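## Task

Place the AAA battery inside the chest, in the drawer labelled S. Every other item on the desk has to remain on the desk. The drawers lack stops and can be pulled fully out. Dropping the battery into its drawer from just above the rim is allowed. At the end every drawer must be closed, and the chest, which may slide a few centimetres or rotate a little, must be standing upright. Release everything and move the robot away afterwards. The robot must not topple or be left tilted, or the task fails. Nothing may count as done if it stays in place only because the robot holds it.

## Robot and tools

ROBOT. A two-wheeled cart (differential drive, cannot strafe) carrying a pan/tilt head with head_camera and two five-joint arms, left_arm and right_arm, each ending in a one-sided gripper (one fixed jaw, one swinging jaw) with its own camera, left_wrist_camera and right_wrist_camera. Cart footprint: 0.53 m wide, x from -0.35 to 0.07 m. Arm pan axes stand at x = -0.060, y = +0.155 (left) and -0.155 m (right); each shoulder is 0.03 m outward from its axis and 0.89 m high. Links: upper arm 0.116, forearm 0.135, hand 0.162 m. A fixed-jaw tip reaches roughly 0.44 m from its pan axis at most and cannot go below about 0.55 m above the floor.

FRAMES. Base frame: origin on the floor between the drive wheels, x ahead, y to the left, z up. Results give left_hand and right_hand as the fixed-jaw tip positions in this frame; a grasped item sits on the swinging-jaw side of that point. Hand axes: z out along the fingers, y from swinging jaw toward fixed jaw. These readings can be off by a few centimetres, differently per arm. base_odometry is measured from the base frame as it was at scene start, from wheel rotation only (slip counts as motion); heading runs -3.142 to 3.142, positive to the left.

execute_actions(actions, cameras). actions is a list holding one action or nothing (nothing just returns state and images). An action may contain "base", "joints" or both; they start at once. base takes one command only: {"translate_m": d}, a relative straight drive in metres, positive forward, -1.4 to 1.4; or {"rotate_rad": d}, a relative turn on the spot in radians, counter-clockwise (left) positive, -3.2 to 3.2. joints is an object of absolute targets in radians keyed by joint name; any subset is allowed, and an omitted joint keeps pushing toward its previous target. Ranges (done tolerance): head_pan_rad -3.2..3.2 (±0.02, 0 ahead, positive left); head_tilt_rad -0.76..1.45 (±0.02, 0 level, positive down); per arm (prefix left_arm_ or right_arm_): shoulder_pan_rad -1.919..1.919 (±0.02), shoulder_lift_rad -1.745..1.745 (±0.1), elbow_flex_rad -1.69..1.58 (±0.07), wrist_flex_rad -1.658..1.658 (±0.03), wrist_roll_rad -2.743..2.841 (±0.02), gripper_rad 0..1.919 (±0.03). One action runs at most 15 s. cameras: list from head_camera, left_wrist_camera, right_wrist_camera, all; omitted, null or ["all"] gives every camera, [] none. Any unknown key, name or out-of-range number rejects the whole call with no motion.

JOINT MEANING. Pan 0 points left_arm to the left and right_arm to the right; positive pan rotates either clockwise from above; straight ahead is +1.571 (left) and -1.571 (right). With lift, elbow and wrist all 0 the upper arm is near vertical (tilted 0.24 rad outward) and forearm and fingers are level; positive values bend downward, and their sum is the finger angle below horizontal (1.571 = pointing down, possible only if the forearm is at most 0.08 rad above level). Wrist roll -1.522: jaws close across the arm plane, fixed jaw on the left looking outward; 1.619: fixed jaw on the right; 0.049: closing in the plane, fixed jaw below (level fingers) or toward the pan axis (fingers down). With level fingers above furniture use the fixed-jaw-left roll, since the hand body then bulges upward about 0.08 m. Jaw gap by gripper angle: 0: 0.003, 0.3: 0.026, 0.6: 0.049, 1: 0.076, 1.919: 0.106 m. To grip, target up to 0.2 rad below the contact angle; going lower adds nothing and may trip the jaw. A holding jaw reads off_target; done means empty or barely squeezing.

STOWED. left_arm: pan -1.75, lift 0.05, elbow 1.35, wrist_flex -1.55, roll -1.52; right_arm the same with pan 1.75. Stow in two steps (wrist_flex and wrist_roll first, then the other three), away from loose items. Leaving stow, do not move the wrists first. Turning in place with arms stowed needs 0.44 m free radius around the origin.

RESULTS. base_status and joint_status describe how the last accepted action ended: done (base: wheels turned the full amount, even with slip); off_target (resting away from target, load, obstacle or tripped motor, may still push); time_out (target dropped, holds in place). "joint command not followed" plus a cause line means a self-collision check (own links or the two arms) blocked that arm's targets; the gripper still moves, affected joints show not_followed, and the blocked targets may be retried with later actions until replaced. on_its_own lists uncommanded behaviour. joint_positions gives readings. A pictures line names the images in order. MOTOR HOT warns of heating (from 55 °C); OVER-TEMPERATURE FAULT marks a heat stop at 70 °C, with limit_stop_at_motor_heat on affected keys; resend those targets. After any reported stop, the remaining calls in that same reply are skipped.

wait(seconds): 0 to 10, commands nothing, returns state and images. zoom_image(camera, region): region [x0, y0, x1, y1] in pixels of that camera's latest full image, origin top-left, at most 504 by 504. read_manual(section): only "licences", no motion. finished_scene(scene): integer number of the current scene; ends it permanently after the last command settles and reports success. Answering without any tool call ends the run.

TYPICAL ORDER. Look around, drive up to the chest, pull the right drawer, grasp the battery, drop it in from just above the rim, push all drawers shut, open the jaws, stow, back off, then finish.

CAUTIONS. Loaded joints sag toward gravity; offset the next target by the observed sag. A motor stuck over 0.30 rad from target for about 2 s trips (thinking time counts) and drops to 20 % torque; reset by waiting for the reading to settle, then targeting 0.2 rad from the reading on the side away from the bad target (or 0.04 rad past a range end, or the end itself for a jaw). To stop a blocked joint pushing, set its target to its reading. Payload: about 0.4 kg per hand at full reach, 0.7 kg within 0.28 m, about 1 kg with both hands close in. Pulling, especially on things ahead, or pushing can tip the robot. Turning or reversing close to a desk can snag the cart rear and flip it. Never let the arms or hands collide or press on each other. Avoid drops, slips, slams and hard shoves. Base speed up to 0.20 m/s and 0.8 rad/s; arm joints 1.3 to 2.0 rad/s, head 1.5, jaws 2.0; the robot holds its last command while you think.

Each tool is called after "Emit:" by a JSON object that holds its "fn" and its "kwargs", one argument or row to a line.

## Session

Emit:
{"fn": "execute_actions", "kwargs": {
  "actions": [
    {"joints":{"head_tilt_rad":0.35}}
  ]
}}

Scene clock: 1.00 s.
base_odometry: x=+0.000 y=+0.000 heading=+0.000 (m, m, rad; odometry frame)
base_status: not commanded
joint_positions: head_pan_rad=+0.006 head_tilt_rad=+0.343 left_arm_shoulder_pan_rad=-1.740 left_arm_shoulder_lift_rad=+0.032 left_arm_elbow_flex_rad=+1.350 left_arm_wrist_flex_rad=-1.535 left_arm_wrist_roll_rad=-1.522 left_arm_gripper_rad=+1.920 right_arm_shoulder_pan_rad=+1.770 right_arm_shoulder_lift_rad=+0.117 right_arm_elbow_flex_rad=+1.337 right_arm_wrist_flex_rad=-1.501 right_arm_wrist_roll_rad=-1.496 right_arm_gripper_rad=+1.920
joint_status: all done
left_hand: x=-0.3063 y=+0.1051 z=+0.8985 quat_wxyz=(-0.064, -0.648, -0.055, +0.757) (m; base frame)
right_hand: x=-0.3092 y=-0.1126 z=+0.8763 quat_wxyz=(-0.081, +0.688, -0.060, -0.719) (m; base frame)
pictures: head_camera, left_wrist_camera, right_wrist_camera
Images, in order (width x height): head_camera 644x476, left_wrist_camera 644x476, right_wrist_camera 644x476.

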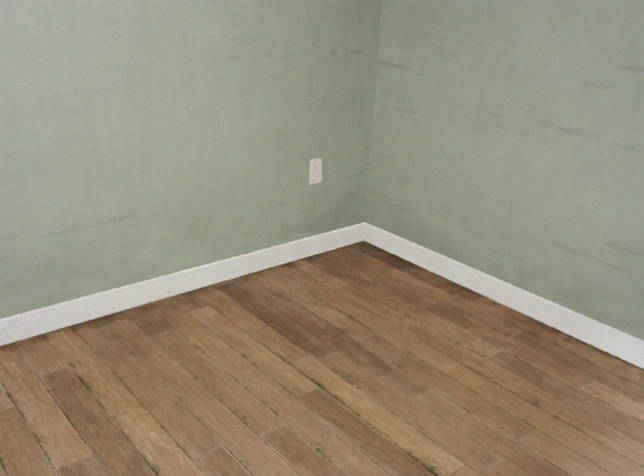

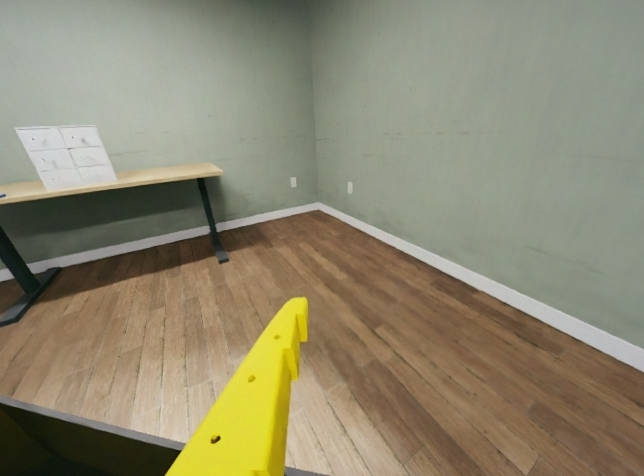

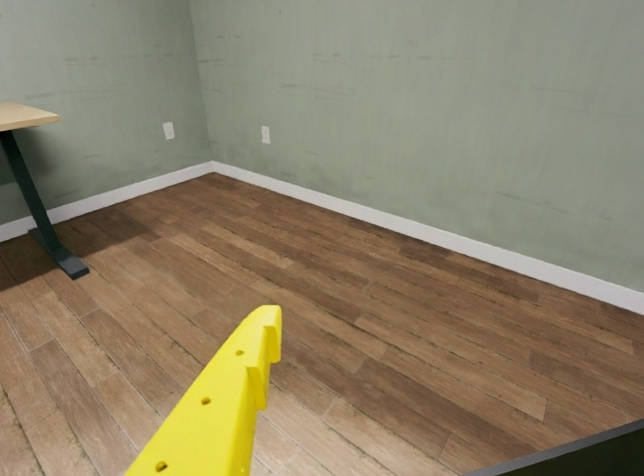

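Emit:
{"fn": "execute_actions", "kwargs": {
  "actions": [
    {"base":{"rotate_rad":-2.4}}
  ],
  "cameras": ["head_camera"]
}}

Emit:
{"fn": "zoom_image", "kwargs": {
  "camera": "head_camera",
  "region": [160,0,480,200]
}}

Scene clock: 11.80 s.
base_odometry: x=-0.001 y=+0.000 heading=-2.399 (m, m, rad; odometry frame)
base_status: done
joint_positions: head_pan_rad=+0.006 head_tilt_rad=+0.343 left_arm_shoulder_pan_rad=-1.740 left_arm_shoulder_lift_rad=+0.032 left_arm_elbow_flex_rad=+1.350 left_arm_wrist_flex_rad=-1.535 left_arm_wrist_roll_rad=-1.522 left_arm_gripper_rad=+1.920 right_arm_shoulder_pan_rad=+1.770 right_arm_shoulder_lift_rad=+0.117 right_arm_elbow_flex_rad=+1.337 right_arm_wrist_flex_rad=-1.501 right_arm_wrist_roll_rad=-1.496 right_arm_gripper_rad=+1.920
joint_status: not commanded
left_hand: x=-0.3063 y=+0.1051 z=+0.8985 quat_wxyz=(-0.064, -0.648, -0.055, +0.757) (m; base frame)
right_hand: x=-0.3092 y=-0.1126 z=+0.8763 quat_wxyz=(-0.081, +0.688, -0.060, -0.719) (m; base frame)
pictures: head_camera
Images, in order (width x height): head_camera 644x476.

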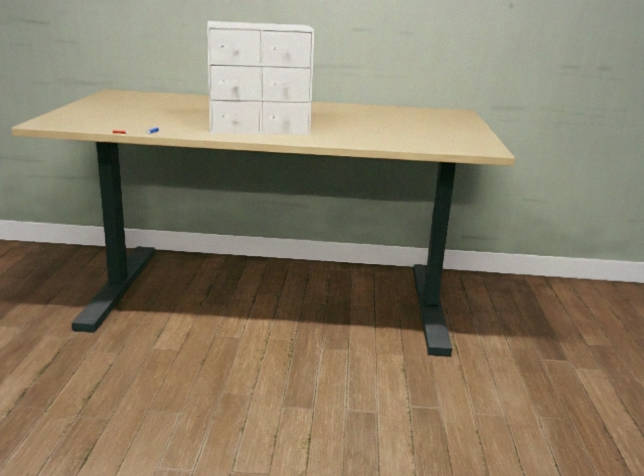

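Region (160, 0, 480, 200) of head_camera's 644x476 image, scaled by 1.575; it fills the top 315 rows of this view, and the rest is white.

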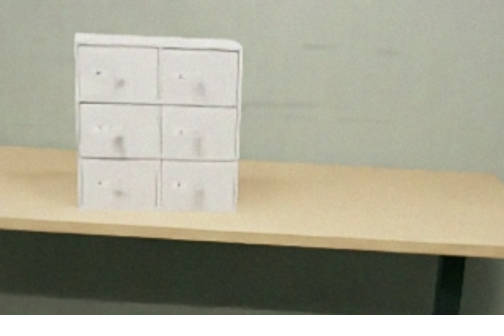

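Emit:
{"fn": "execute_actions", "kwargs": {
  "actions": [
    {"base":{"rotate_rad":0.25}}
  ],
  "cameras": []
}}

Emit:
{"fn": "execute_actions", "kwargs": {
  "actions": [
    {"base":{"translate_m":1.0},"joints":{"head_tilt_rad":0.45,"left_arm_shoulder_pan_rad":1.2,"right_arm_shoulder_pan_rad":-0.6,"left_arm_shoulder_lift_rad":-0.6,"right_arm_shoulder_lift_rad":-0.6,"left_arm_elbow_flex_rad":1.2,"right_arm_elbow_flex_rad":1.2}}
  ],
  "cameras": []
}}

Emit:
{"fn": "execute_actions", "kwargs": {
  "actions": [
    {"base":{"rotate_rad":-0.41}}
  ],
  "cameras": ["head_camera"]
}}

Scene clock: 18.27 s.
base_odometry: x=-0.001 y=+0.001 heading=-2.153 (m, m, rad; odometry frame)
base_status: done
joint_positions: head_pan_rad=+0.006 head_tilt_rad=+0.343 left_arm_shoulder_pan_rad=-1.740 left_arm_shoulder_lift_rad=+0.032 left_arm_elbow_flex_rad=+1.350 left_arm_wrist_flex_rad=-1.535 left_arm_wrist_roll_rad=-1.522 left_arm_gripper_rad=+1.920 right_arm_shoulder_pan_rad=+1.770 right_arm_shoulder_lift_rad=+0.117 right_arm_elbow_flex_rad=+1.337 right_arm_wrist_flex_rad=-1.501 right_arm_wrist_roll_rad=-1.496 right_arm_gripper_rad=+1.920
joint_status: not commanded
left_hand: x=-0.3063 y=+0.1051 z=+0.8985 quat_wxyz=(-0.064, -0.648, -0.055, +0.757) (m; base frame)
right_hand: x=-0.3092 y=-0.1126 z=+0.8763 quat_wxyz=(-0.081, +0.688, -0.060, -0.719) (m; base frame)
pictures: none
No camera images: the call's "cameras" was empty. Leave "cameras" out to get every camera's image.

Scene clock: 24.03 s.
base_odometry: x=-0.553 y=-0.833 heading=-2.154 (m, m, rad; odometry frame)
base_status: done
joint_positions: head_pan_rad=+0.006 head_tilt_rad=+0.444 left_arm_shoulder_pan_rad=+1.195 left_arm_shoulder_lift_rad=-0.579 left_arm_elbow_flex_rad=+1.225 left_arm_wrist_flex_rad=-1.535 left_arm_wrist_roll_rad=-1.522 left_arm_gripper_rad=+1.920 right_arm_shoulder_pan_rad=-0.595 right_arm_shoulder_lift_rad=-0.579 right_arm_elbow_flex_rad=+1.226 right_arm_wrist_flex_rad=-1.501 right_arm_wrist_roll_rad=-1.496 right_arm_gripper_rad=+1.920
joint_status: all done
left_hand: x=+0.1273 y=+0.2373 z=+1.0509 quat_wxyz=(+0.926, -0.063, +0.328, +0.176) (m; base frame)
right_hand: x=+0.0635 y=-0.3235 z=+1.0472 quat_wxyz=(+0.822, +0.160, +0.312, -0.449) (m; base frame)
pictures: none
No camera images: the call's "cameras" was empty. Leave "cameras" out to get every camera's image.

Scene clock: 25.27 s.
base_odometry: x=-0.553 y=-0.832 heading=-2.563 (m, m, rad; odometry frame)
base_status: done
joint_positions: head_pan_rad=+0.006 head_tilt_rad=+0.444 left_arm_shoulder_pan_rad=+1.195 left_arm_shoulder_lift_rad=-0.580 left_arm_elbow_flex_rad=+1.225 left_arm_wrist_flex_rad=-1.535 left_arm_wrist_roll_rad=-1.522 left_arm_gripper_rad=+1.920 right_arm_shoulder_pan_rad=-0.595 right_arm_shoulder_lift_rad=-0.581 right_arm_elbow_flex_rad=+1.226 right_arm_wrist_flex_rad=-1.501 right_arm_wrist_roll_rad=-1.496 right_arm_gripper_rad=+1.920
joint_status: not commanded
left_hand: x=+0.1271 y=+0.2372 z=+1.0512 quat_wxyz=(+0.926, -0.062, +0.328, +0.176) (m; base frame)
right_hand: x=+0.0633 y=-0.3233 z=+1.0474 quat_wxyz=(+0.822, +0.160, +0.311, -0.450) (m; base frame)
pictures: head_camera
Images, in order (width x height): head_camera 644x476.

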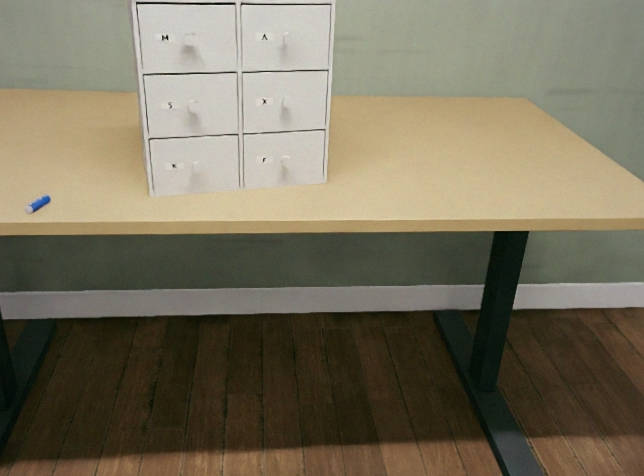

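Emit:
{"fn": "execute_actions", "kwargs": {
  "actions": [
    {"base":{"translate_m":0.55},"joints":{"head_tilt_rad":0.65,"left_arm_shoulder_pan_rad":1.75,"left_arm_shoulder_lift_rad":0.15,"left_arm_elbow_flex_rad":0.65,"left_arm_wrist_flex_rad":-0.62,"left_arm_gripper_rad":0.6}}
  ],
  "cameras": []
}}

Emit:
{"fn": "execute_actions", "kwargs": {
  "actions": [
    {"base":{"rotate_rad":0.18},"joints":{"head_pan_rad":0.25}}
  ],
  "cameras": ["head_camera","left_wrist_camera"]
}}

Scene clock: 34.00 s.
base_odometry: x=-1.014 y=-1.132 heading=-2.566 (m, m, rad; odometry frame)
base_status: done
joint_positions: head_pan_rad=+0.006 head_tilt_rad=+0.644 left_arm_shoulder_pan_rad=+1.744 left_arm_shoulder_lift_rad=+0.164 left_arm_elbow_flex_rad=+0.679 left_arm_wrist_flex_rad=-0.622 left_arm_wrist_roll_rad=-1.522 left_arm_gripper_rad=+0.608 right_arm_shoulder_pan_rad=-0.595 right_arm_shoulder_lift_rad=-0.581 right_arm_elbow_flex_rad=+1.226 right_arm_wrist_flex_rad=-1.501 right_arm_wrist_roll_rad=-1.496 right_arm_gripper_rad=+1.920
joint_status: all done
left_hand: x=+0.2631 y=+0.1064 z=+0.8680 quat_wxyz=(+0.623, +0.067, +0.778, -0.054) (m; base frame)
right_hand: x=+0.0633 y=-0.3233 z=+1.0474 quat_wxyz=(+0.822, +0.160, +0.311, -0.450) (m; base frame)
pictures: none
No camera images: the call's "cameras" was empty. Leave "cameras" out to get every camera's image.

Scene clock: 34.90 s.
base_odometry: x=-1.015 y=-1.132 heading=-2.386 (m, m, rad; odometry frame)
base_status: done
joint_positions: head_pan_rad=+0.240 head_tilt_rad=+0.644 left_arm_shoulder_pan_rad=+1.745 left_arm_shoulder_lift_rad=+0.164 left_arm_elbow_flex_rad=+0.679 left_arm_wrist_flex_rad=-0.622 left_arm_wrist_roll_rad=-1.522 left_arm_gripper_rad=+0.608 right_arm_shoulder_pan_rad=-0.595 right_arm_shoulder_lift_rad=-0.581 right_arm_elbow_flex_rad=+1.226 right_arm_wrist_flex_rad=-1.501 right_arm_wrist_roll_rad=-1.496 right_arm_gripper_rad=+1.920
joint_status: all done
left_hand: x=+0.2630 y=+0.1059 z=+0.8680 quat_wxyz=(+0.623, +0.068, +0.778, -0.055) (m; base frame)
right_hand: x=+0.0633 y=-0.3233 z=+1.0474 quat_wxyz=(+0.822, +0.160, +0.311, -0.450) (m; base frame)
pictures: head_camera, left_wrist_camera
Images, in order (width x height): head_camera 644x476, left_wrist_camera 644x476.

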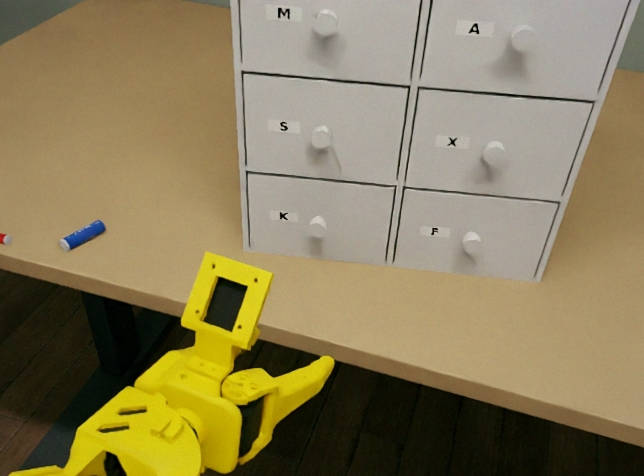

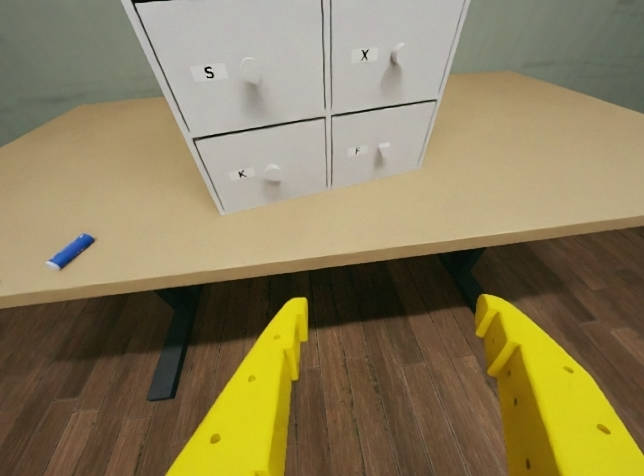

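Emit:
{"fn": "execute_actions", "kwargs": {
  "actions": [
    {"base":{"translate_m":0.19},"joints":{"left_arm_shoulder_pan_rad":1.62,"head_pan_rad":0.0,"head_tilt_rad":0.75}}
  ],
  "cameras": ["head_camera","left_wrist_camera"]
}}

Scene clock: 38.53 s.
base_odometry: x=-1.153 y=-1.263 heading=-2.383 (m, m, rad; odometry frame)
base_status: done
joint_positions: head_pan_rad=+0.010 head_tilt_rad=+0.745 left_arm_shoulder_pan_rad=+1.626 left_arm_shoulder_lift_rad=+0.164 left_arm_elbow_flex_rad=+0.679 left_arm_wrist_flex_rad=-0.622 left_arm_wrist_roll_rad=-1.522 left_arm_gripper_rad=+0.608 right_arm_shoulder_pan_rad=-0.595 right_arm_shoulder_lift_rad=-0.581 right_arm_elbow_flex_rad=+1.226 right_arm_wrist_flex_rad=-1.501 right_arm_wrist_roll_rad=-1.496 right_arm_gripper_rad=+1.920
joint_status: all done
left_hand: x=+0.2665 y=+0.1448 z=+0.8680 quat_wxyz=(+0.625, +0.021, +0.780, -0.017) (m; base frame)
right_hand: x=+0.0633 y=-0.3233 z=+1.0474 quat_wxyz=(+0.822, +0.160, +0.311, -0.450) (m; base frame)
pictures: head_camera, left_wrist_camera
Images, in order (width x height): head_camera 644x476, left_wrist_camera 644x476.

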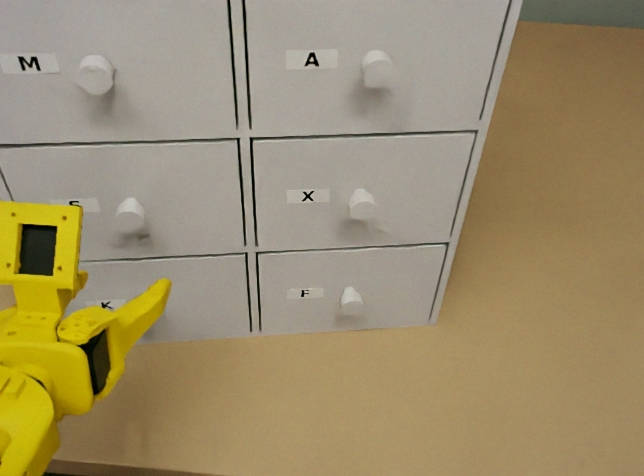

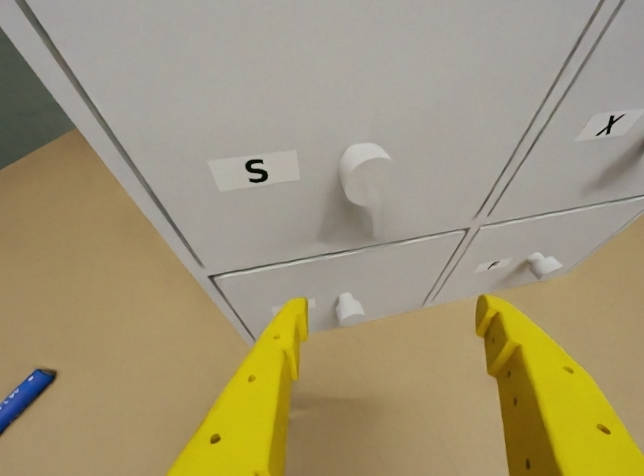

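Emit:
{"fn": "execute_actions", "kwargs": {
  "actions": [
    {"base":{"translate_m":0.04},"joints":{"left_arm_shoulder_pan_rad":1.66,"left_arm_wrist_flex_rad":-0.7,"head_pan_rad":0.3}}
  ],
  "cameras": ["head_camera","left_wrist_camera"]
}}

Scene clock: 41.53 s.
base_odometry: x=-1.182 y=-1.291 heading=-2.384 (m, m, rad; odometry frame)
base_status: done
joint_positions: head_pan_rad=+0.290 head_tilt_rad=+0.745 left_arm_shoulder_pan_rad=+1.653 left_arm_shoulder_lift_rad=+0.164 left_arm_elbow_flex_rad=+0.679 left_arm_wrist_flex_rad=-0.682 left_arm_wrist_roll_rad=-1.522 left_arm_gripper_rad=+0.608 right_arm_shoulder_pan_rad=-0.595 right_arm_shoulder_lift_rad=-0.581 right_arm_elbow_flex_rad=+1.226 right_arm_wrist_flex_rad=-1.501 right_arm_wrist_roll_rad=-1.496 right_arm_gripper_rad=+1.920
joint_status: all done
left_hand: x=+0.2680 y=+0.1356 z=+0.8774 quat_wxyz=(+0.648, +0.031, +0.761, -0.027) (m; base frame)
right_hand: x=+0.0633 y=-0.3233 z=+1.0474 quat_wxyz=(+0.822, +0.160, +0.311, -0.450) (m; base frame)
pictures: head_camera, left_wrist_camera
Images, in order (width x height): head_camera 644x476, left_wrist_camera 644x476.

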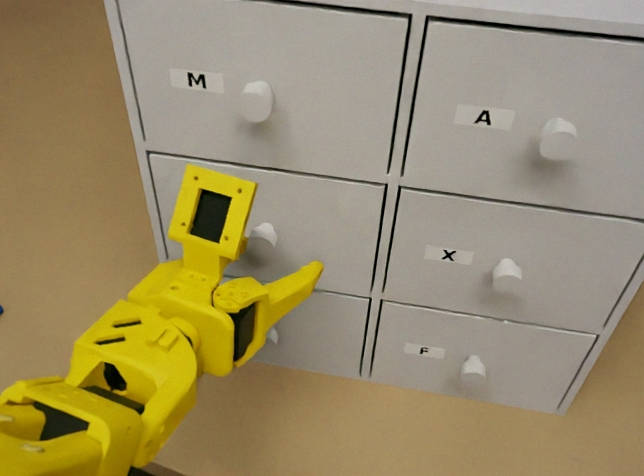

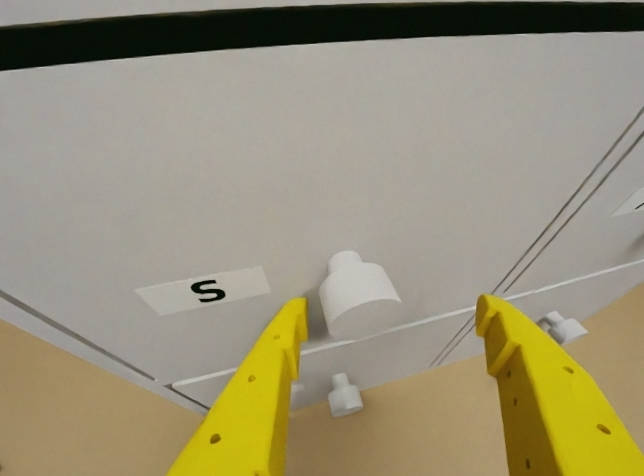

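Emit:
{"fn": "execute_actions", "kwargs": {
  "actions": [
    {"base":{"translate_m":0.01}}
  ],
  "cameras": []
}}

Emit:
{"fn": "execute_actions", "kwargs": {
  "actions": [
    {"joints":{"left_arm_gripper_rad":0.0}}
  ],
  "cameras": ["left_wrist_camera"]
}}

Emit:
{"fn": "execute_actions", "kwargs": {
  "actions": [
    {"base":{"translate_m":-0.09},"joints":{"head_pan_rad":0.6}}
  ],
  "cameras": ["head_camera"]
}}

Scene clock: 45.70 s.
base_odometry: x=-1.190 y=-1.298 heading=-2.384 (m, m, rad; odometry frame)
base_status: done
joint_positions: head_pan_rad=+0.290 head_tilt_rad=+0.745 left_arm_shoulder_pan_rad=+1.656 left_arm_shoulder_lift_rad=+0.164 left_arm_elbow_flex_rad=+0.685 left_arm_wrist_flex_rad=-0.684 left_arm_wrist_roll_rad=-1.522 left_arm_gripper_rad=+0.608 right_arm_shoulder_pan_rad=-0.595 right_arm_shoulder_lift_rad=-0.581 right_arm_elbow_flex_rad=+1.226 right_arm_wrist_flex_rad=-1.501 right_arm_wrist_roll_rad=-1.496 right_arm_gripper_rad=+1.920
joint_status: not commanded
left_hand: x=+0.2672 y=+0.1347 z=+0.8761 quat_wxyz=(+0.646, +0.032, +0.762, -0.028) (m; base frame)
right_hand: x=+0.0633 y=-0.3233 z=+1.0474 quat_wxyz=(+0.822, +0.160, +0.311, -0.450) (m; base frame)
pictures: none
No camera images: the call's "cameras" was empty. Leave "cameras" out to get every camera's image.

Scene clock: 46.70 s.
base_odometry: x=-1.190 y=-1.298 heading=-2.384 (m, m, rad; odometry frame)
base_status: not commanded
joint_positions: head_pan_rad=+0.290 head_tilt_rad=+0.745 left_arm_shoulder_pan_rad=+1.663 left_arm_shoulder_lift_rad=+0.177 left_arm_elbow_flex_rad=+0.687 left_arm_wrist_flex_rad=-0.684 left_arm_wrist_roll_rad=-1.522 left_arm_gripper_rad=+0.010 right_arm_shoulder_pan_rad=-0.595 right_arm_shoulder_lift_rad=-0.581 right_arm_elbow_flex_rad=+1.226 right_arm_wrist_flex_rad=-1.501 right_arm_wrist_roll_rad=-1.496 right_arm_gripper_rad=+1.920
joint_status: all done
left_hand: x=+0.2666 y=+0.1327 z=+0.8716 quat_wxyz=(+0.640, +0.035, +0.767, -0.030) (m; base frame)
right_hand: x=+0.0633 y=-0.3233 z=+1.0474 quat_wxyz=(+0.822, +0.160, +0.311, -0.450) (m; base frame)
pictures: left_wrist_camera
Images, in order (width x height): left_wrist_camera 644x476.

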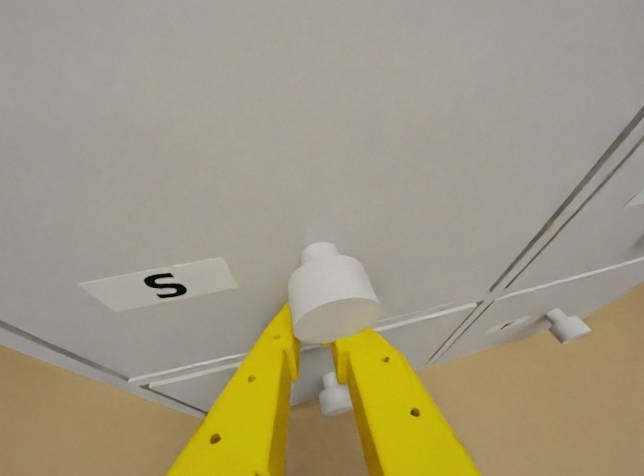

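Scene clock: 48.00 s.
base_odometry: x=-1.124 y=-1.236 heading=-2.382 (m, m, rad; odometry frame)
base_status: done
joint_positions: head_pan_rad=+0.590 head_tilt_rad=+0.745 left_arm_shoulder_pan_rad=+1.663 left_arm_shoulder_lift_rad=+0.177 left_arm_elbow_flex_rad=+0.679 left_arm_wrist_flex_rad=-0.684 left_arm_wrist_roll_rad=-1.522 left_arm_gripper_rad=+0.008 right_arm_shoulder_pan_rad=-0.595 right_arm_shoulder_lift_rad=-0.581 right_arm_elbow_flex_rad=+1.226 right_arm_wrist_flex_rad=-1.501 right_arm_wrist_roll_rad=-1.496 right_arm_gripper_rad=+1.920
joint_status: all done
left_hand: x=+0.2675 y=+0.1326 z=+0.8735 quat_wxyz=(+0.643, +0.035, +0.765, -0.030) (m; base frame)
right_hand: x=+0.0633 y=-0.3233 z=+1.0474 quat_wxyz=(+0.822, +0.160, +0.311, -0.450) (m; base frame)
pictures: head_camera
Images, in order (width x height): head_camera 644x476.

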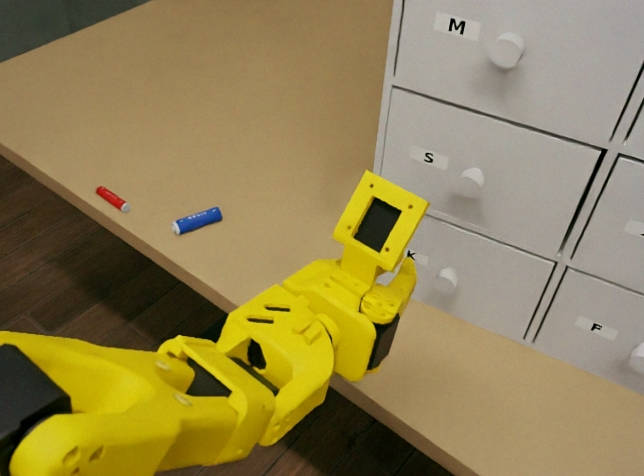

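Too low; raise ~1.3 cm.

Emit:
{"fn": "execute_actions", "kwargs": {
  "actions": [
    {"base":{"translate_m":0.086},"joints":{"left_arm_gripper_rad":0.6,"left_arm_shoulder_pan_rad":1.63,"left_arm_wrist_flex_rad":-0.8}}
  ],
  "cameras": ["left_wrist_camera"]
}}

Emit:
{"fn": "execute_actions", "kwargs": {
  "actions": [
    {"joints":{"left_arm_gripper_rad":0.0,"left_arm_shoulder_pan_rad":1.665}}
  ],
  "cameras": ["left_wrist_camera"]
}}

Scene clock: 51.33 s.
base_odometry: x=-1.187 y=-1.295 heading=-2.383 (m, m, rad; odometry frame)
base_status: done
joint_positions: head_pan_rad=+0.590 head_tilt_rad=+0.745 left_arm_shoulder_pan_rad=+1.636 left_arm_shoulder_lift_rad=+0.177 left_arm_elbow_flex_rad=+0.679 left_arm_wrist_flex_rad=-0.782 left_arm_wrist_roll_rad=-1.522 left_arm_gripper_rad=+0.592 right_arm_shoulder_pan_rad=-0.595 right_arm_shoulder_lift_rad=-0.581 right_arm_elbow_flex_rad=+1.226 right_arm_wrist_flex_rad=-1.501 right_arm_wrist_roll_rad=-1.496 right_arm_gripper_rad=+1.920
joint_status: all done
left_hand: x=+0.2700 y=+0.1410 z=+0.8892 quat_wxyz=(+0.680, +0.024, +0.733, -0.022) (m; base frame)
right_hand: x=+0.0633 y=-0.3233 z=+1.0474 quat_wxyz=(+0.822, +0.160, +0.311, -0.450) (m; base frame)
pictures: left_wrist_camera
Images, in order (width x height): left_wrist_camera 644x476.

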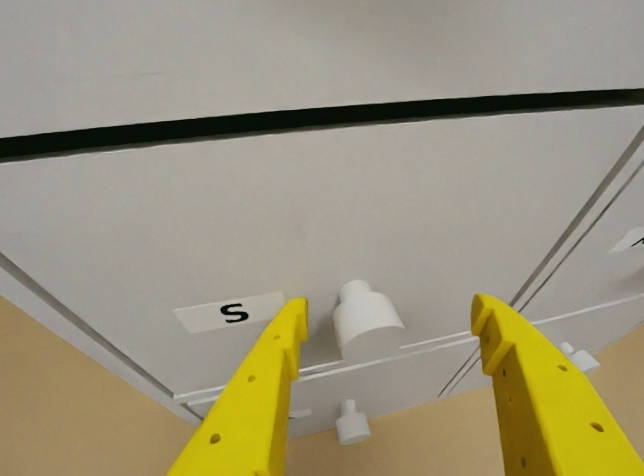

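Scene clock: 52.17 s.
base_odometry: x=-1.187 y=-1.295 heading=-2.383 (m, m, rad; odometry frame)
base_status: not commanded
joint_positions: head_pan_rad=+0.590 head_tilt_rad=+0.745 left_arm_shoulder_pan_rad=+1.664 left_arm_shoulder_lift_rad=+0.177 left_arm_elbow_flex_rad=+0.679 left_arm_wrist_flex_rad=-0.782 left_arm_wrist_roll_rad=-1.522 left_arm_gripper_rad=+0.162 right_arm_shoulder_pan_rad=-0.595 right_arm_shoulder_lift_rad=-0.581 right_arm_elbow_flex_rad=+1.226 right_arm_wrist_flex_rad=-1.501 right_arm_wrist_roll_rad=-1.496 right_arm_gripper_rad=+1.920
joint_status: left_arm_gripper_rad off_target (ended at +0.162, target +0.000); the others done
left_hand: x=+0.2695 y=+0.1319 z=+0.8892 quat_wxyz=(+0.680, +0.034, +0.732, -0.032) (m; base frame)
right_hand: x=+0.0633 y=-0.3233 z=+1.0474 quat_wxyz=(+0.822, +0.160, +0.311, -0.450) (m; base frame)
pictures: left_wrist_camera
Images, in order (width x height): left_wrist_camera 644x476.

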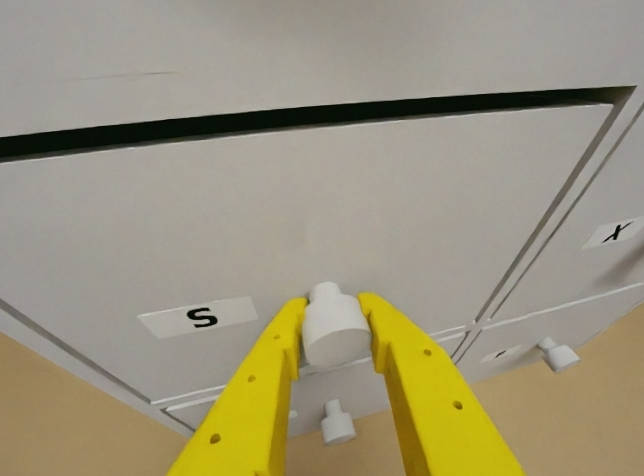

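Emit:
{"fn": "execute_actions", "kwargs": {
  "actions": [
    {"base":{"translate_m":-0.09},"joints":{"right_arm_shoulder_pan_rad":0.6}}
  ],
  "cameras": ["head_camera"]
}}

Emit:
{"fn": "execute_actions", "kwargs": {
  "actions": [
    {"joints":{"left_arm_gripper_rad":0.5}}
  ],
  "cameras": []
}}

Emit:
{"fn": "execute_actions", "kwargs": {
  "actions": [
    {"base":{"translate_m":-0.045}}
  ],
  "cameras": []
}}

Emit:
{"fn": "execute_actions", "kwargs": {
  "actions": [
    {"base":{"rotate_rad":0.5},"joints":{"left_arm_shoulder_pan_rad":1.2,"left_arm_shoulder_lift_rad":0.45,"left_arm_elbow_flex_rad":-0.3,"left_arm_wrist_flex_rad":1.0,"head_pan_rad":0.5,"head_tilt_rad":0.8}}
  ],
  "cameras": []
}}

Emit:
{"fn": "execute_actions", "kwargs": {
  "actions": [
    {"base":{"translate_m":0.27}}
  ],
  "cameras": ["head_camera","left_wrist_camera"]
}}

Scene clock: 59.93 s.
base_odometry: x=-1.121 y=-1.233 heading=-2.381 (m, m, rad; odometry frame)
base_status: done
joint_positions: head_pan_rad=+0.590 head_tilt_rad=+0.745 left_arm_shoulder_pan_rad=+1.673 left_arm_shoulder_lift_rad=+0.177 left_arm_elbow_flex_rad=+0.676 left_arm_wrist_flex_rad=-0.782 left_arm_wrist_roll_rad=-1.522 left_arm_gripper_rad=+0.162 right_arm_shoulder_pan_rad=+0.593 right_arm_shoulder_lift_rad=-0.581 right_arm_elbow_flex_rad=+1.226 right_arm_wrist_flex_rad=-1.501 right_arm_wrist_roll_rad=-1.496 right_arm_gripper_rad=+1.920
joint_status: all done
left_hand: x=+0.2696 y=+0.1289 z=+0.8899 quat_wxyz=(+0.681, +0.037, +0.731, -0.035) (m; base frame)
right_hand: x=-0.1702 y=-0.3322 z=+1.0474 quat_wxyz=(+0.429, +0.307, +0.168, -0.833) (m; base frame)
pictures: head_camera
Images, in order (width x height): head_camera 644x476.

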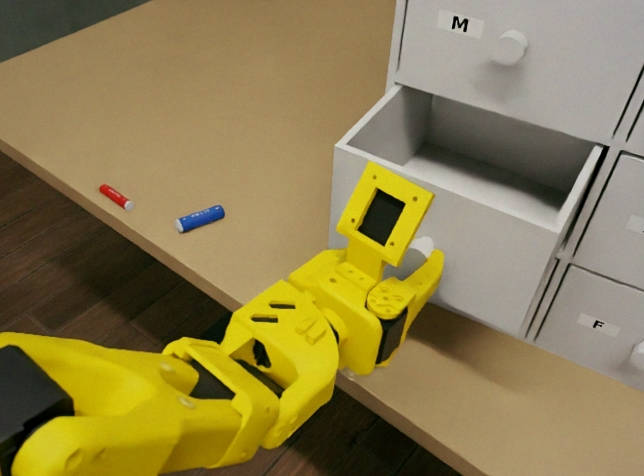

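Scene clock: 60.73 s.
base_odometry: x=-1.121 y=-1.233 heading=-2.381 (m, m, rad; odometry frame)
base_status: not commanded
joint_positions: head_pan_rad=+0.590 head_tilt_rad=+0.745 left_arm_shoulder_pan_rad=+1.672 left_arm_shoulder_lift_rad=+0.177 left_arm_elbow_flex_rad=+0.676 left_arm_wrist_flex_rad=-0.782 left_arm_wrist_roll_rad=-1.522 left_arm_gripper_rad=+0.491 right_arm_shoulder_pan_rad=+0.593 right_arm_shoulder_lift_rad=-0.581 right_arm_elbow_flex_rad=+1.226 right_arm_wrist_flex_rad=-1.501 right_arm_wrist_roll_rad=-1.496 right_arm_gripper_rad=+1.920
joint_status: all done
left_hand: x=+0.2696 y=+0.1294 z=+0.8899 quat_wxyz=(+0.681, +0.037, +0.731, -0.035) (m; base frame)
right_hand: x=-0.1702 y=-0.3322 z=+1.0474 quat_wxyz=(+0.429, +0.307, +0.168, -0.833) (m; base frame)
pictures: none
No camera images: the call's "cameras" was empty. Leave "cameras" out to get every camera's image.

Scene clock: 61.73 s.
base_odometry: x=-1.089 y=-1.202 heading=-2.379 (m, m, rad; odometry frame)
base_status: done
joint_positions: head_pan_rad=+0.590 head_tilt_rad=+0.745 left_arm_shoulder_pan_rad=+1.672 left_arm_shoulder_lift_rad=+0.177 left_arm_elbow_flex_rad=+0.676 left_arm_wrist_flex_rad=-0.782 left_arm_wrist_roll_rad=-1.522 left_arm_gripper_rad=+0.492 right_arm_shoulder_pan_rad=+0.595 right_arm_shoulder_lift_rad=-0.581 right_arm_elbow_flex_rad=+1.226 right_arm_wrist_flex_rad=-1.501 right_arm_wrist_roll_rad=-1.496 right_arm_gripper_rad=+1.920
joint_status: not commanded
left_hand: x=+0.2696 y=+0.1294 z=+0.8899 quat_wxyz=(+0.681, +0.037, +0.731, -0.035) (m; base frame)
right_hand: x=-0.1705 y=-0.3320 z=+1.0474 quat_wxyz=(+0.428, +0.307, +0.168, -0.833) (m; base frame)
pictures: none
No camera images: the call's "cameras" was empty. Leave "cameras" out to get every camera's image.

Scene clock: 63.70 s.
base_odometry: x=-1.088 y=-1.201 heading=-1.880 (m, m, rad; odometry frame)
base_status: done
joint_positions: head_pan_rad=+0.510 head_tilt_rad=+0.795 left_arm_shoulder_pan_rad=+1.202 left_arm_shoulder_lift_rad=+0.472 left_arm_elbow_flex_rad=-0.267 left_arm_wrist_flex_rad=+0.993 left_arm_wrist_roll_rad=-1.522 left_arm_gripper_rad=+0.492 right_arm_shoulder_pan_rad=+0.595 right_arm_shoulder_lift_rad=-0.581 right_arm_elbow_flex_rad=+1.226 right_arm_wrist_flex_rad=-1.501 right_arm_wrist_roll_rad=-1.496 right_arm_gripper_rad=+1.920
joint_status: all done
left_hand: x=+0.2152 y=+0.2695 z=+0.8097 quat_wxyz=(+0.182, -0.180, +0.966, +0.034) (m; base frame)
right_hand: x=-0.1705 y=-0.3320 z=+1.0474 quat_wxyz=(+0.428, +0.307, +0.168, -0.833) (m; base frame)
pictures: none
No camera images: the call's "cameras" was empty. Leave "cameras" out to get every camera's image.

Scene clock: 65.83 s.
base_odometry: x=-1.169 y=-1.457 heading=-1.882 (m, m, rad; odometry frame)
base_status: done
joint_positions: head_pan_rad=+0.509 head_tilt_rad=+0.796 left_arm_shoulder_pan_rad=+1.201 left_arm_shoulder_lift_rad=+0.475 left_arm_elbow_flex_rad=-0.270 left_arm_wrist_flex_rad=+0.993 left_arm_wrist_roll_rad=-1.522 left_arm_gripper_rad=+0.492 right_arm_shoulder_pan_rad=+0.598 right_arm_shoulder_lift_rad=-0.584 right_arm_elbow_flex_rad=+1.225 right_arm_wrist_flex_rad=-1.501 right_arm_wrist_roll_rad=-1.496 right_arm_gripper_rad=+1.920
joint_status: not commanded
left_hand: x=+0.2153 y=+0.2700 z=+0.8094 quat_wxyz=(+0.182, -0.181, +0.966, +0.034) (m; base frame)
right_hand: x=-0.1707 y=-0.3312 z=+1.0483 quat_wxyz=(+0.428, +0.305, +0.166, -0.834) (m; base frame)
pictures: head_camera, left_wrist_camera
Images, in order (width x height): head_camera 644x476, left_wrist_camera 644x476.

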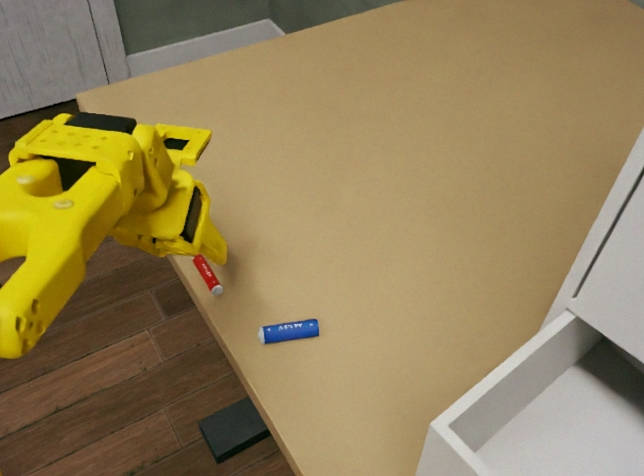

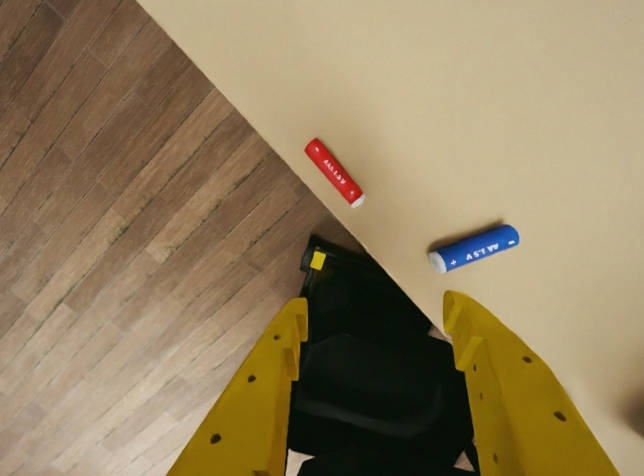

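Emit:
{"fn": "execute_actions", "kwargs": {
  "actions": [
    {"joints":{"left_arm_wrist_roll_rad":-0.87,"left_arm_shoulder_lift_rad":0.68,"left_arm_elbow_flex_rad":-0.36,"left_arm_wrist_flex_rad":0.86,"left_arm_gripper_rad":0.42}}
  ],
  "cameras": ["head_camera","left_wrist_camera"]
}}

Scene clock: 69.57 s.
base_odometry: x=-1.169 y=-1.457 heading=-1.882 (m, m, rad; odometry frame)
base_status: not commanded
joint_positions: head_pan_rad=+0.509 head_tilt_rad=+0.796 left_arm_shoulder_pan_rad=+1.201 left_arm_shoulder_lift_rad=+0.702 left_arm_elbow_flex_rad=-0.330 left_arm_wrist_flex_rad=+0.873 left_arm_wrist_roll_rad=-0.879 left_arm_gripper_rad=+0.428 right_arm_shoulder_pan_rad=+0.598 right_arm_shoulder_lift_rad=-0.584 right_arm_elbow_flex_rad=+1.225 right_arm_wrist_flex_rad=-1.501 right_arm_wrist_roll_rad=-1.496 right_arm_gripper_rad=+1.920
joint_status: all done
left_hand: x=+0.2164 y=+0.2686 z=+0.7641 quat_wxyz=(+0.161, -0.479, +0.863, -0.022) (m; base frame)
right_hand: x=-0.1707 y=-0.3312 z=+1.0483 quat_wxyz=(+0.428, +0.305, +0.166, -0.834) (m; base frame)
pictures: head_camera, left_wrist_camera
Images, in order (width x height): head_camera 644x476, left_wrist_camera 644x476.

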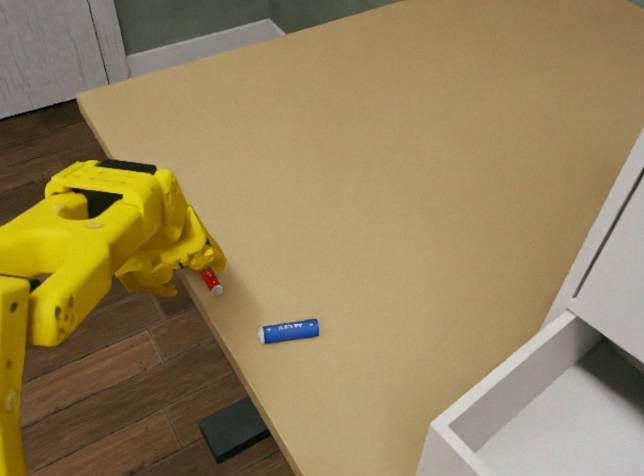

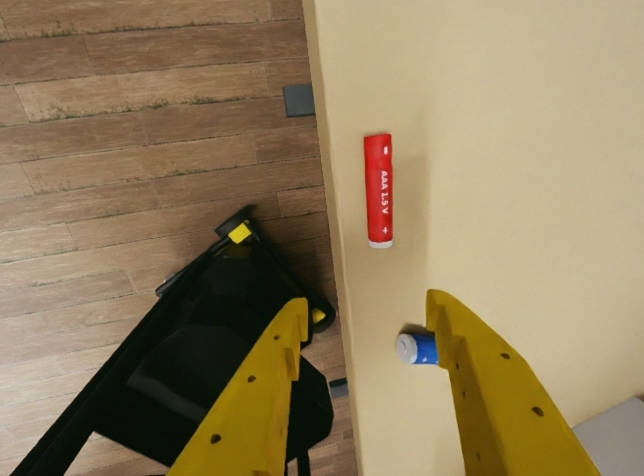

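Emit:
{"fn": "execute_actions", "kwargs": {
  "actions": [
    {"joints":{"left_arm_shoulder_lift_rad":0.88,"left_arm_elbow_flex_rad":-0.48,"left_arm_wrist_flex_rad":0.68}}
  ],
  "cameras": ["head_camera","left_wrist_camera"]
}}

Scene clock: 73.20 s.
base_odometry: x=-1.169 y=-1.457 heading=-1.882 (m, m, rad; odometry frame)
base_status: not commanded
joint_positions: head_pan_rad=+0.509 head_tilt_rad=+0.796 left_arm_shoulder_pan_rad=+1.201 left_arm_shoulder_lift_rad=+0.904 left_arm_elbow_flex_rad=-0.450 left_arm_wrist_flex_rad=+0.692 left_arm_wrist_roll_rad=-0.879 left_arm_gripper_rad=+0.428 right_arm_shoulder_pan_rad=+0.598 right_arm_shoulder_lift_rad=-0.584 right_arm_elbow_flex_rad=+1.225 right_arm_wrist_flex_rad=-1.501 right_arm_wrist_roll_rad=-1.496 right_arm_gripper_rad=+1.920
joint_status: all done
left_hand: x=+0.2373 y=+0.2768 z=+0.7387 quat_wxyz=(+0.208, -0.474, +0.855, -0.029) (m; base frame)
right_hand: x=-0.1707 y=-0.3312 z=+1.0483 quat_wxyz=(+0.428, +0.305, +0.166, -0.834) (m; base frame)
pictures: head_camera, left_wrist_camera
Images, in order (width x height): head_camera 644x476, left_wrist_camera 644x476.

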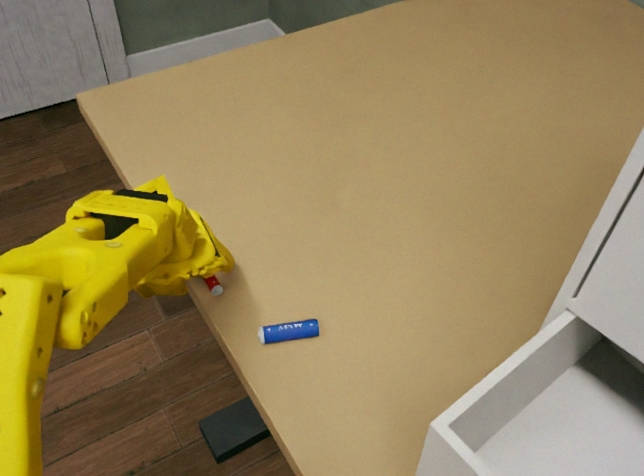

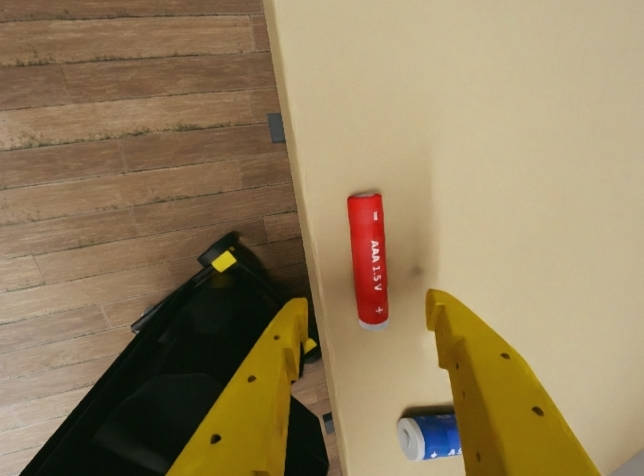

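Table lower here; continue.

Emit:
{"fn": "execute_actions", "kwargs": {
  "actions": [
    {"joints":{"left_arm_shoulder_lift_rad":0.99,"left_arm_elbow_flex_rad":-0.54,"left_arm_wrist_flex_rad":0.59}}
  ],
  "cameras": ["left_wrist_camera"]
}}

Scene clock: 75.70 s.
base_odometry: x=-1.169 y=-1.457 heading=-1.882 (m, m, rad; odometry frame)
base_status: not commanded
joint_positions: head_pan_rad=+0.509 head_tilt_rad=+0.796 left_arm_shoulder_pan_rad=+1.201 left_arm_shoulder_lift_rad=+1.010 left_arm_elbow_flex_rad=-0.510 left_arm_wrist_flex_rad=+0.606 left_arm_wrist_roll_rad=-0.879 left_arm_gripper_rad=+0.428 right_arm_shoulder_pan_rad=+0.598 right_arm_shoulder_lift_rad=-0.584 right_arm_elbow_flex_rad=+1.225 right_arm_wrist_flex_rad=-1.501 right_arm_wrist_roll_rad=-1.496 right_arm_gripper_rad=+1.920
joint_status: all done
left_hand: x=+0.2445 y=+0.2795 z=+0.7242 quat_wxyz=(+0.228, -0.472, +0.851, -0.031) (m; base frame)
right_hand: x=-0.1707 y=-0.3312 z=+1.0483 quat_wxyz=(+0.428, +0.305, +0.166, -0.834) (m; base frame)
pictures: left_wrist_camera
Images, in order (width x height): left_wrist_camera 644x476.

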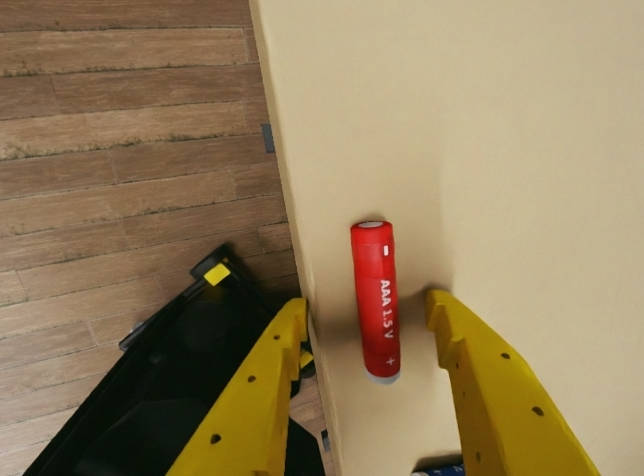

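Emit:
{"fn": "execute_actions", "kwargs": {
  "actions": [
    {"joints":{"left_arm_shoulder_pan_rad":1.245,"left_arm_shoulder_lift_rad":1.02,"left_arm_wrist_flex_rad":0.56}}
  ],
  "cameras": ["left_wrist_camera"]
}}

Emit:
{"fn": "execute_actions", "kwargs": {
  "actions": [
    {"joints":{"left_arm_gripper_rad":0.0}}
  ],
  "cameras": ["left_wrist_camera"]
}}

Scene clock: 78.97 s.
base_odometry: x=-1.169 y=-1.457 heading=-1.882 (m, m, rad; odometry frame)
base_status: not commanded
joint_positions: head_pan_rad=+0.509 head_tilt_rad=+0.796 left_arm_shoulder_pan_rad=+1.207 left_arm_shoulder_lift_rad=+1.019 left_arm_elbow_flex_rad=-0.510 left_arm_wrist_flex_rad=+0.592 left_arm_wrist_roll_rad=-0.879 left_arm_gripper_rad=+0.428 right_arm_shoulder_pan_rad=+0.598 right_arm_shoulder_lift_rad=-0.584 right_arm_elbow_flex_rad=+1.225 right_arm_wrist_flex_rad=-1.501 right_arm_wrist_roll_rad=-1.496 right_arm_gripper_rad=+1.920
joint_status: left_arm_shoulder_pan_rad off_target (ended at +1.208, target +1.245); left_arm_wrist_flex_rad off_target (ended at +0.593, target +0.560); the others done
left_hand: x=+0.2456 y=+0.2778 z=+0.7224 quat_wxyz=(+0.230, -0.469, +0.852, -0.032) (m; base frame)
right_hand: x=-0.1707 y=-0.3312 z=+1.0483 quat_wxyz=(+0.428, +0.305, +0.166, -0.834) (m; base frame)
pictures: left_wrist_camera
Images, in order (width x height): left_wrist_camera 644x476.

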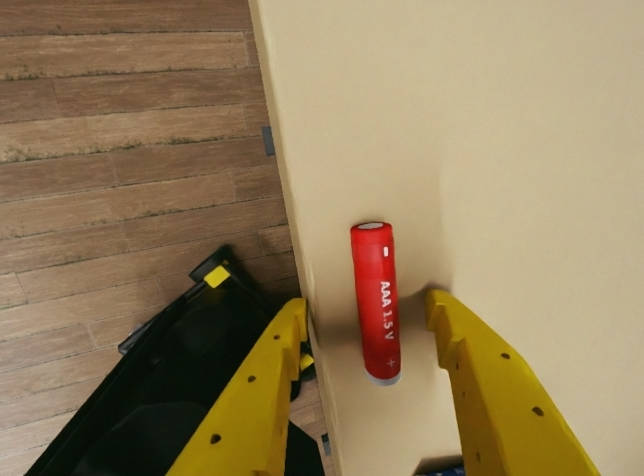

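Scene clock: 79.70 s.
base_odometry: x=-1.169 y=-1.457 heading=-1.881 (m, m, rad; odometry frame)
base_status: not commanded
joint_positions: head_pan_rad=+0.509 head_tilt_rad=+0.796 left_arm_shoulder_pan_rad=+1.207 left_arm_shoulder_lift_rad=+1.015 left_arm_elbow_flex_rad=-0.520 left_arm_wrist_flex_rad=+0.589 left_arm_wrist_roll_rad=-0.876 left_arm_gripper_rad=+0.098 right_arm_shoulder_pan_rad=+0.598 right_arm_shoulder_lift_rad=-0.584 right_arm_elbow_flex_rad=+1.225 right_arm_wrist_flex_rad=-1.501 right_arm_wrist_roll_rad=-1.496 right_arm_gripper_rad=+1.920
joint_status: left_arm_gripper_rad off_target (ended at +0.098, target +0.000)
left_hand: x=+0.2488 y=+0.2790 z=+0.7260 quat_wxyz=(+0.239, -0.470, +0.849, -0.034) (m; base frame)
right_hand: x=-0.1707 y=-0.3312 z=+1.0483 quat_wxyz=(+0.428, +0.305, +0.166, -0.834) (m; base frame)
pictures: left_wrist_camera
Images, in order (width x height): left_wrist_camera 644x476.

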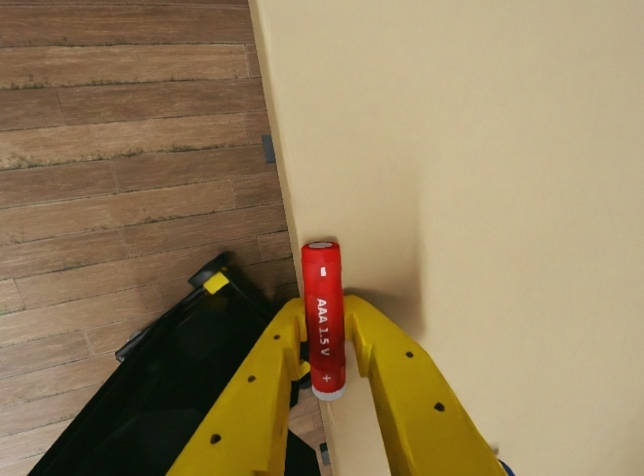

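Emit:
{"fn": "execute_actions", "kwargs": {
  "actions": [
    {"base":{"translate_m":-0.27},"joints":{"left_arm_shoulder_pan_rad":1.2,"left_arm_shoulder_lift_rad":0.05,"left_arm_elbow_flex_rad":-0.62,"left_arm_wrist_flex_rad":1.05}}
  ],
  "cameras": []
}}

Emit:
{"fn": "execute_actions", "kwargs": {
  "actions": [
    {"base":{"rotate_rad":-0.5},"joints":{"left_arm_wrist_roll_rad":0.05,"left_arm_shoulder_pan_rad":1.62,"head_pan_rad":0.15,"head_tilt_rad":0.65}}
  ],
  "cameras": ["head_camera","left_wrist_camera"]
}}

Scene clock: 86.10 s.
base_odometry: x=-1.086 y=-1.200 heading=-1.886 (m, m, rad; odometry frame)
base_status: done
joint_positions: head_pan_rad=+0.509 head_tilt_rad=+0.796 left_arm_shoulder_pan_rad=+1.199 left_arm_shoulder_lift_rad=+0.098 left_arm_elbow_flex_rad=-0.588 left_arm_wrist_flex_rad=+1.046 left_arm_wrist_roll_rad=-0.876 left_arm_gripper_rad=+0.098 right_arm_shoulder_pan_rad=+0.598 right_arm_shoulder_lift_rad=-0.584 right_arm_elbow_flex_rad=+1.225 right_arm_wrist_flex_rad=-1.501 right_arm_wrist_roll_rad=-1.496 right_arm_gripper_rad=+1.920
joint_status: all done
left_hand: x=+0.2355 y=+0.2766 z=+0.9825 quat_wxyz=(+0.481, -0.426, +0.763, -0.067) (m; base frame)
right_hand: x=-0.1707 y=-0.3312 z=+1.0483 quat_wxyz=(+0.428, +0.305, +0.166, -0.834) (m; base frame)
pictures: none
No camera images: the call's "cameras" was empty. Leave "cameras" out to get every camera's image.

Scene clock: 87.57 s.
base_odometry: x=-1.086 y=-1.200 heading=-2.385 (m, m, rad; odometry frame)
base_status: done
joint_positions: head_pan_rad=+0.160 head_tilt_rad=+0.664 left_arm_shoulder_pan_rad=+1.615 left_arm_shoulder_lift_rad=+0.098 left_arm_elbow_flex_rad=-0.588 left_arm_wrist_flex_rad=+1.046 left_arm_wrist_roll_rad=+0.041 left_arm_gripper_rad=+0.098 right_arm_shoulder_pan_rad=+0.598 right_arm_shoulder_lift_rad=-0.584 right_arm_elbow_flex_rad=+1.225 right_arm_wrist_flex_rad=-1.501 right_arm_wrist_roll_rad=-1.496 right_arm_gripper_rad=+1.920
joint_status: all done
left_hand: x=+0.2576 y=+0.1406 z=+0.9800 quat_wxyz=(+0.337, -0.602, +0.634, -0.350) (m; base frame)
right_hand: x=-0.1707 y=-0.3312 z=+1.0483 quat_wxyz=(+0.428, +0.305, +0.166, -0.834) (m; base frame)
pictures: head_camera, left_wrist_camera
Images, in order (width x height): head_camera 644x476, left_wrist_camera 644x476.

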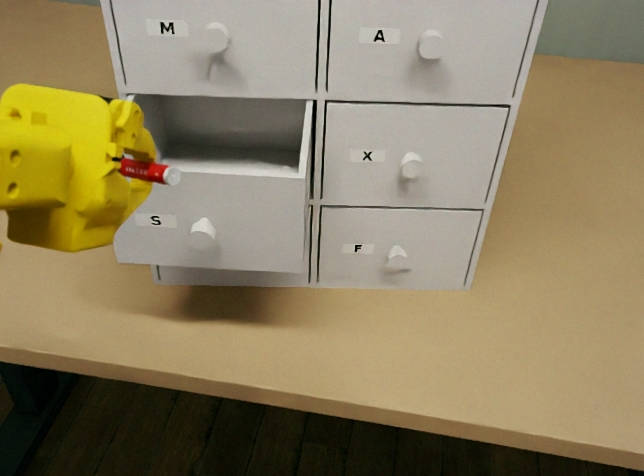

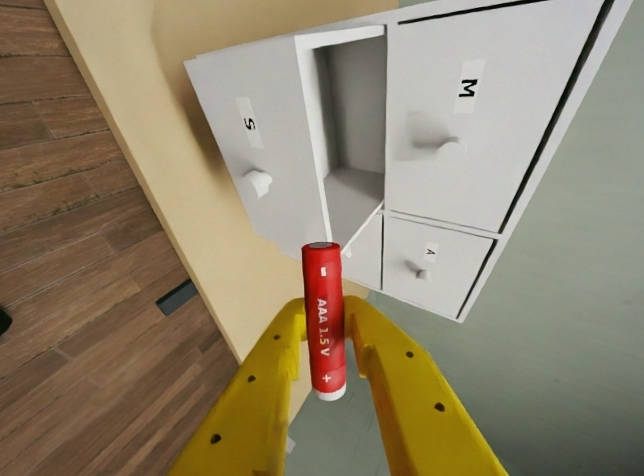

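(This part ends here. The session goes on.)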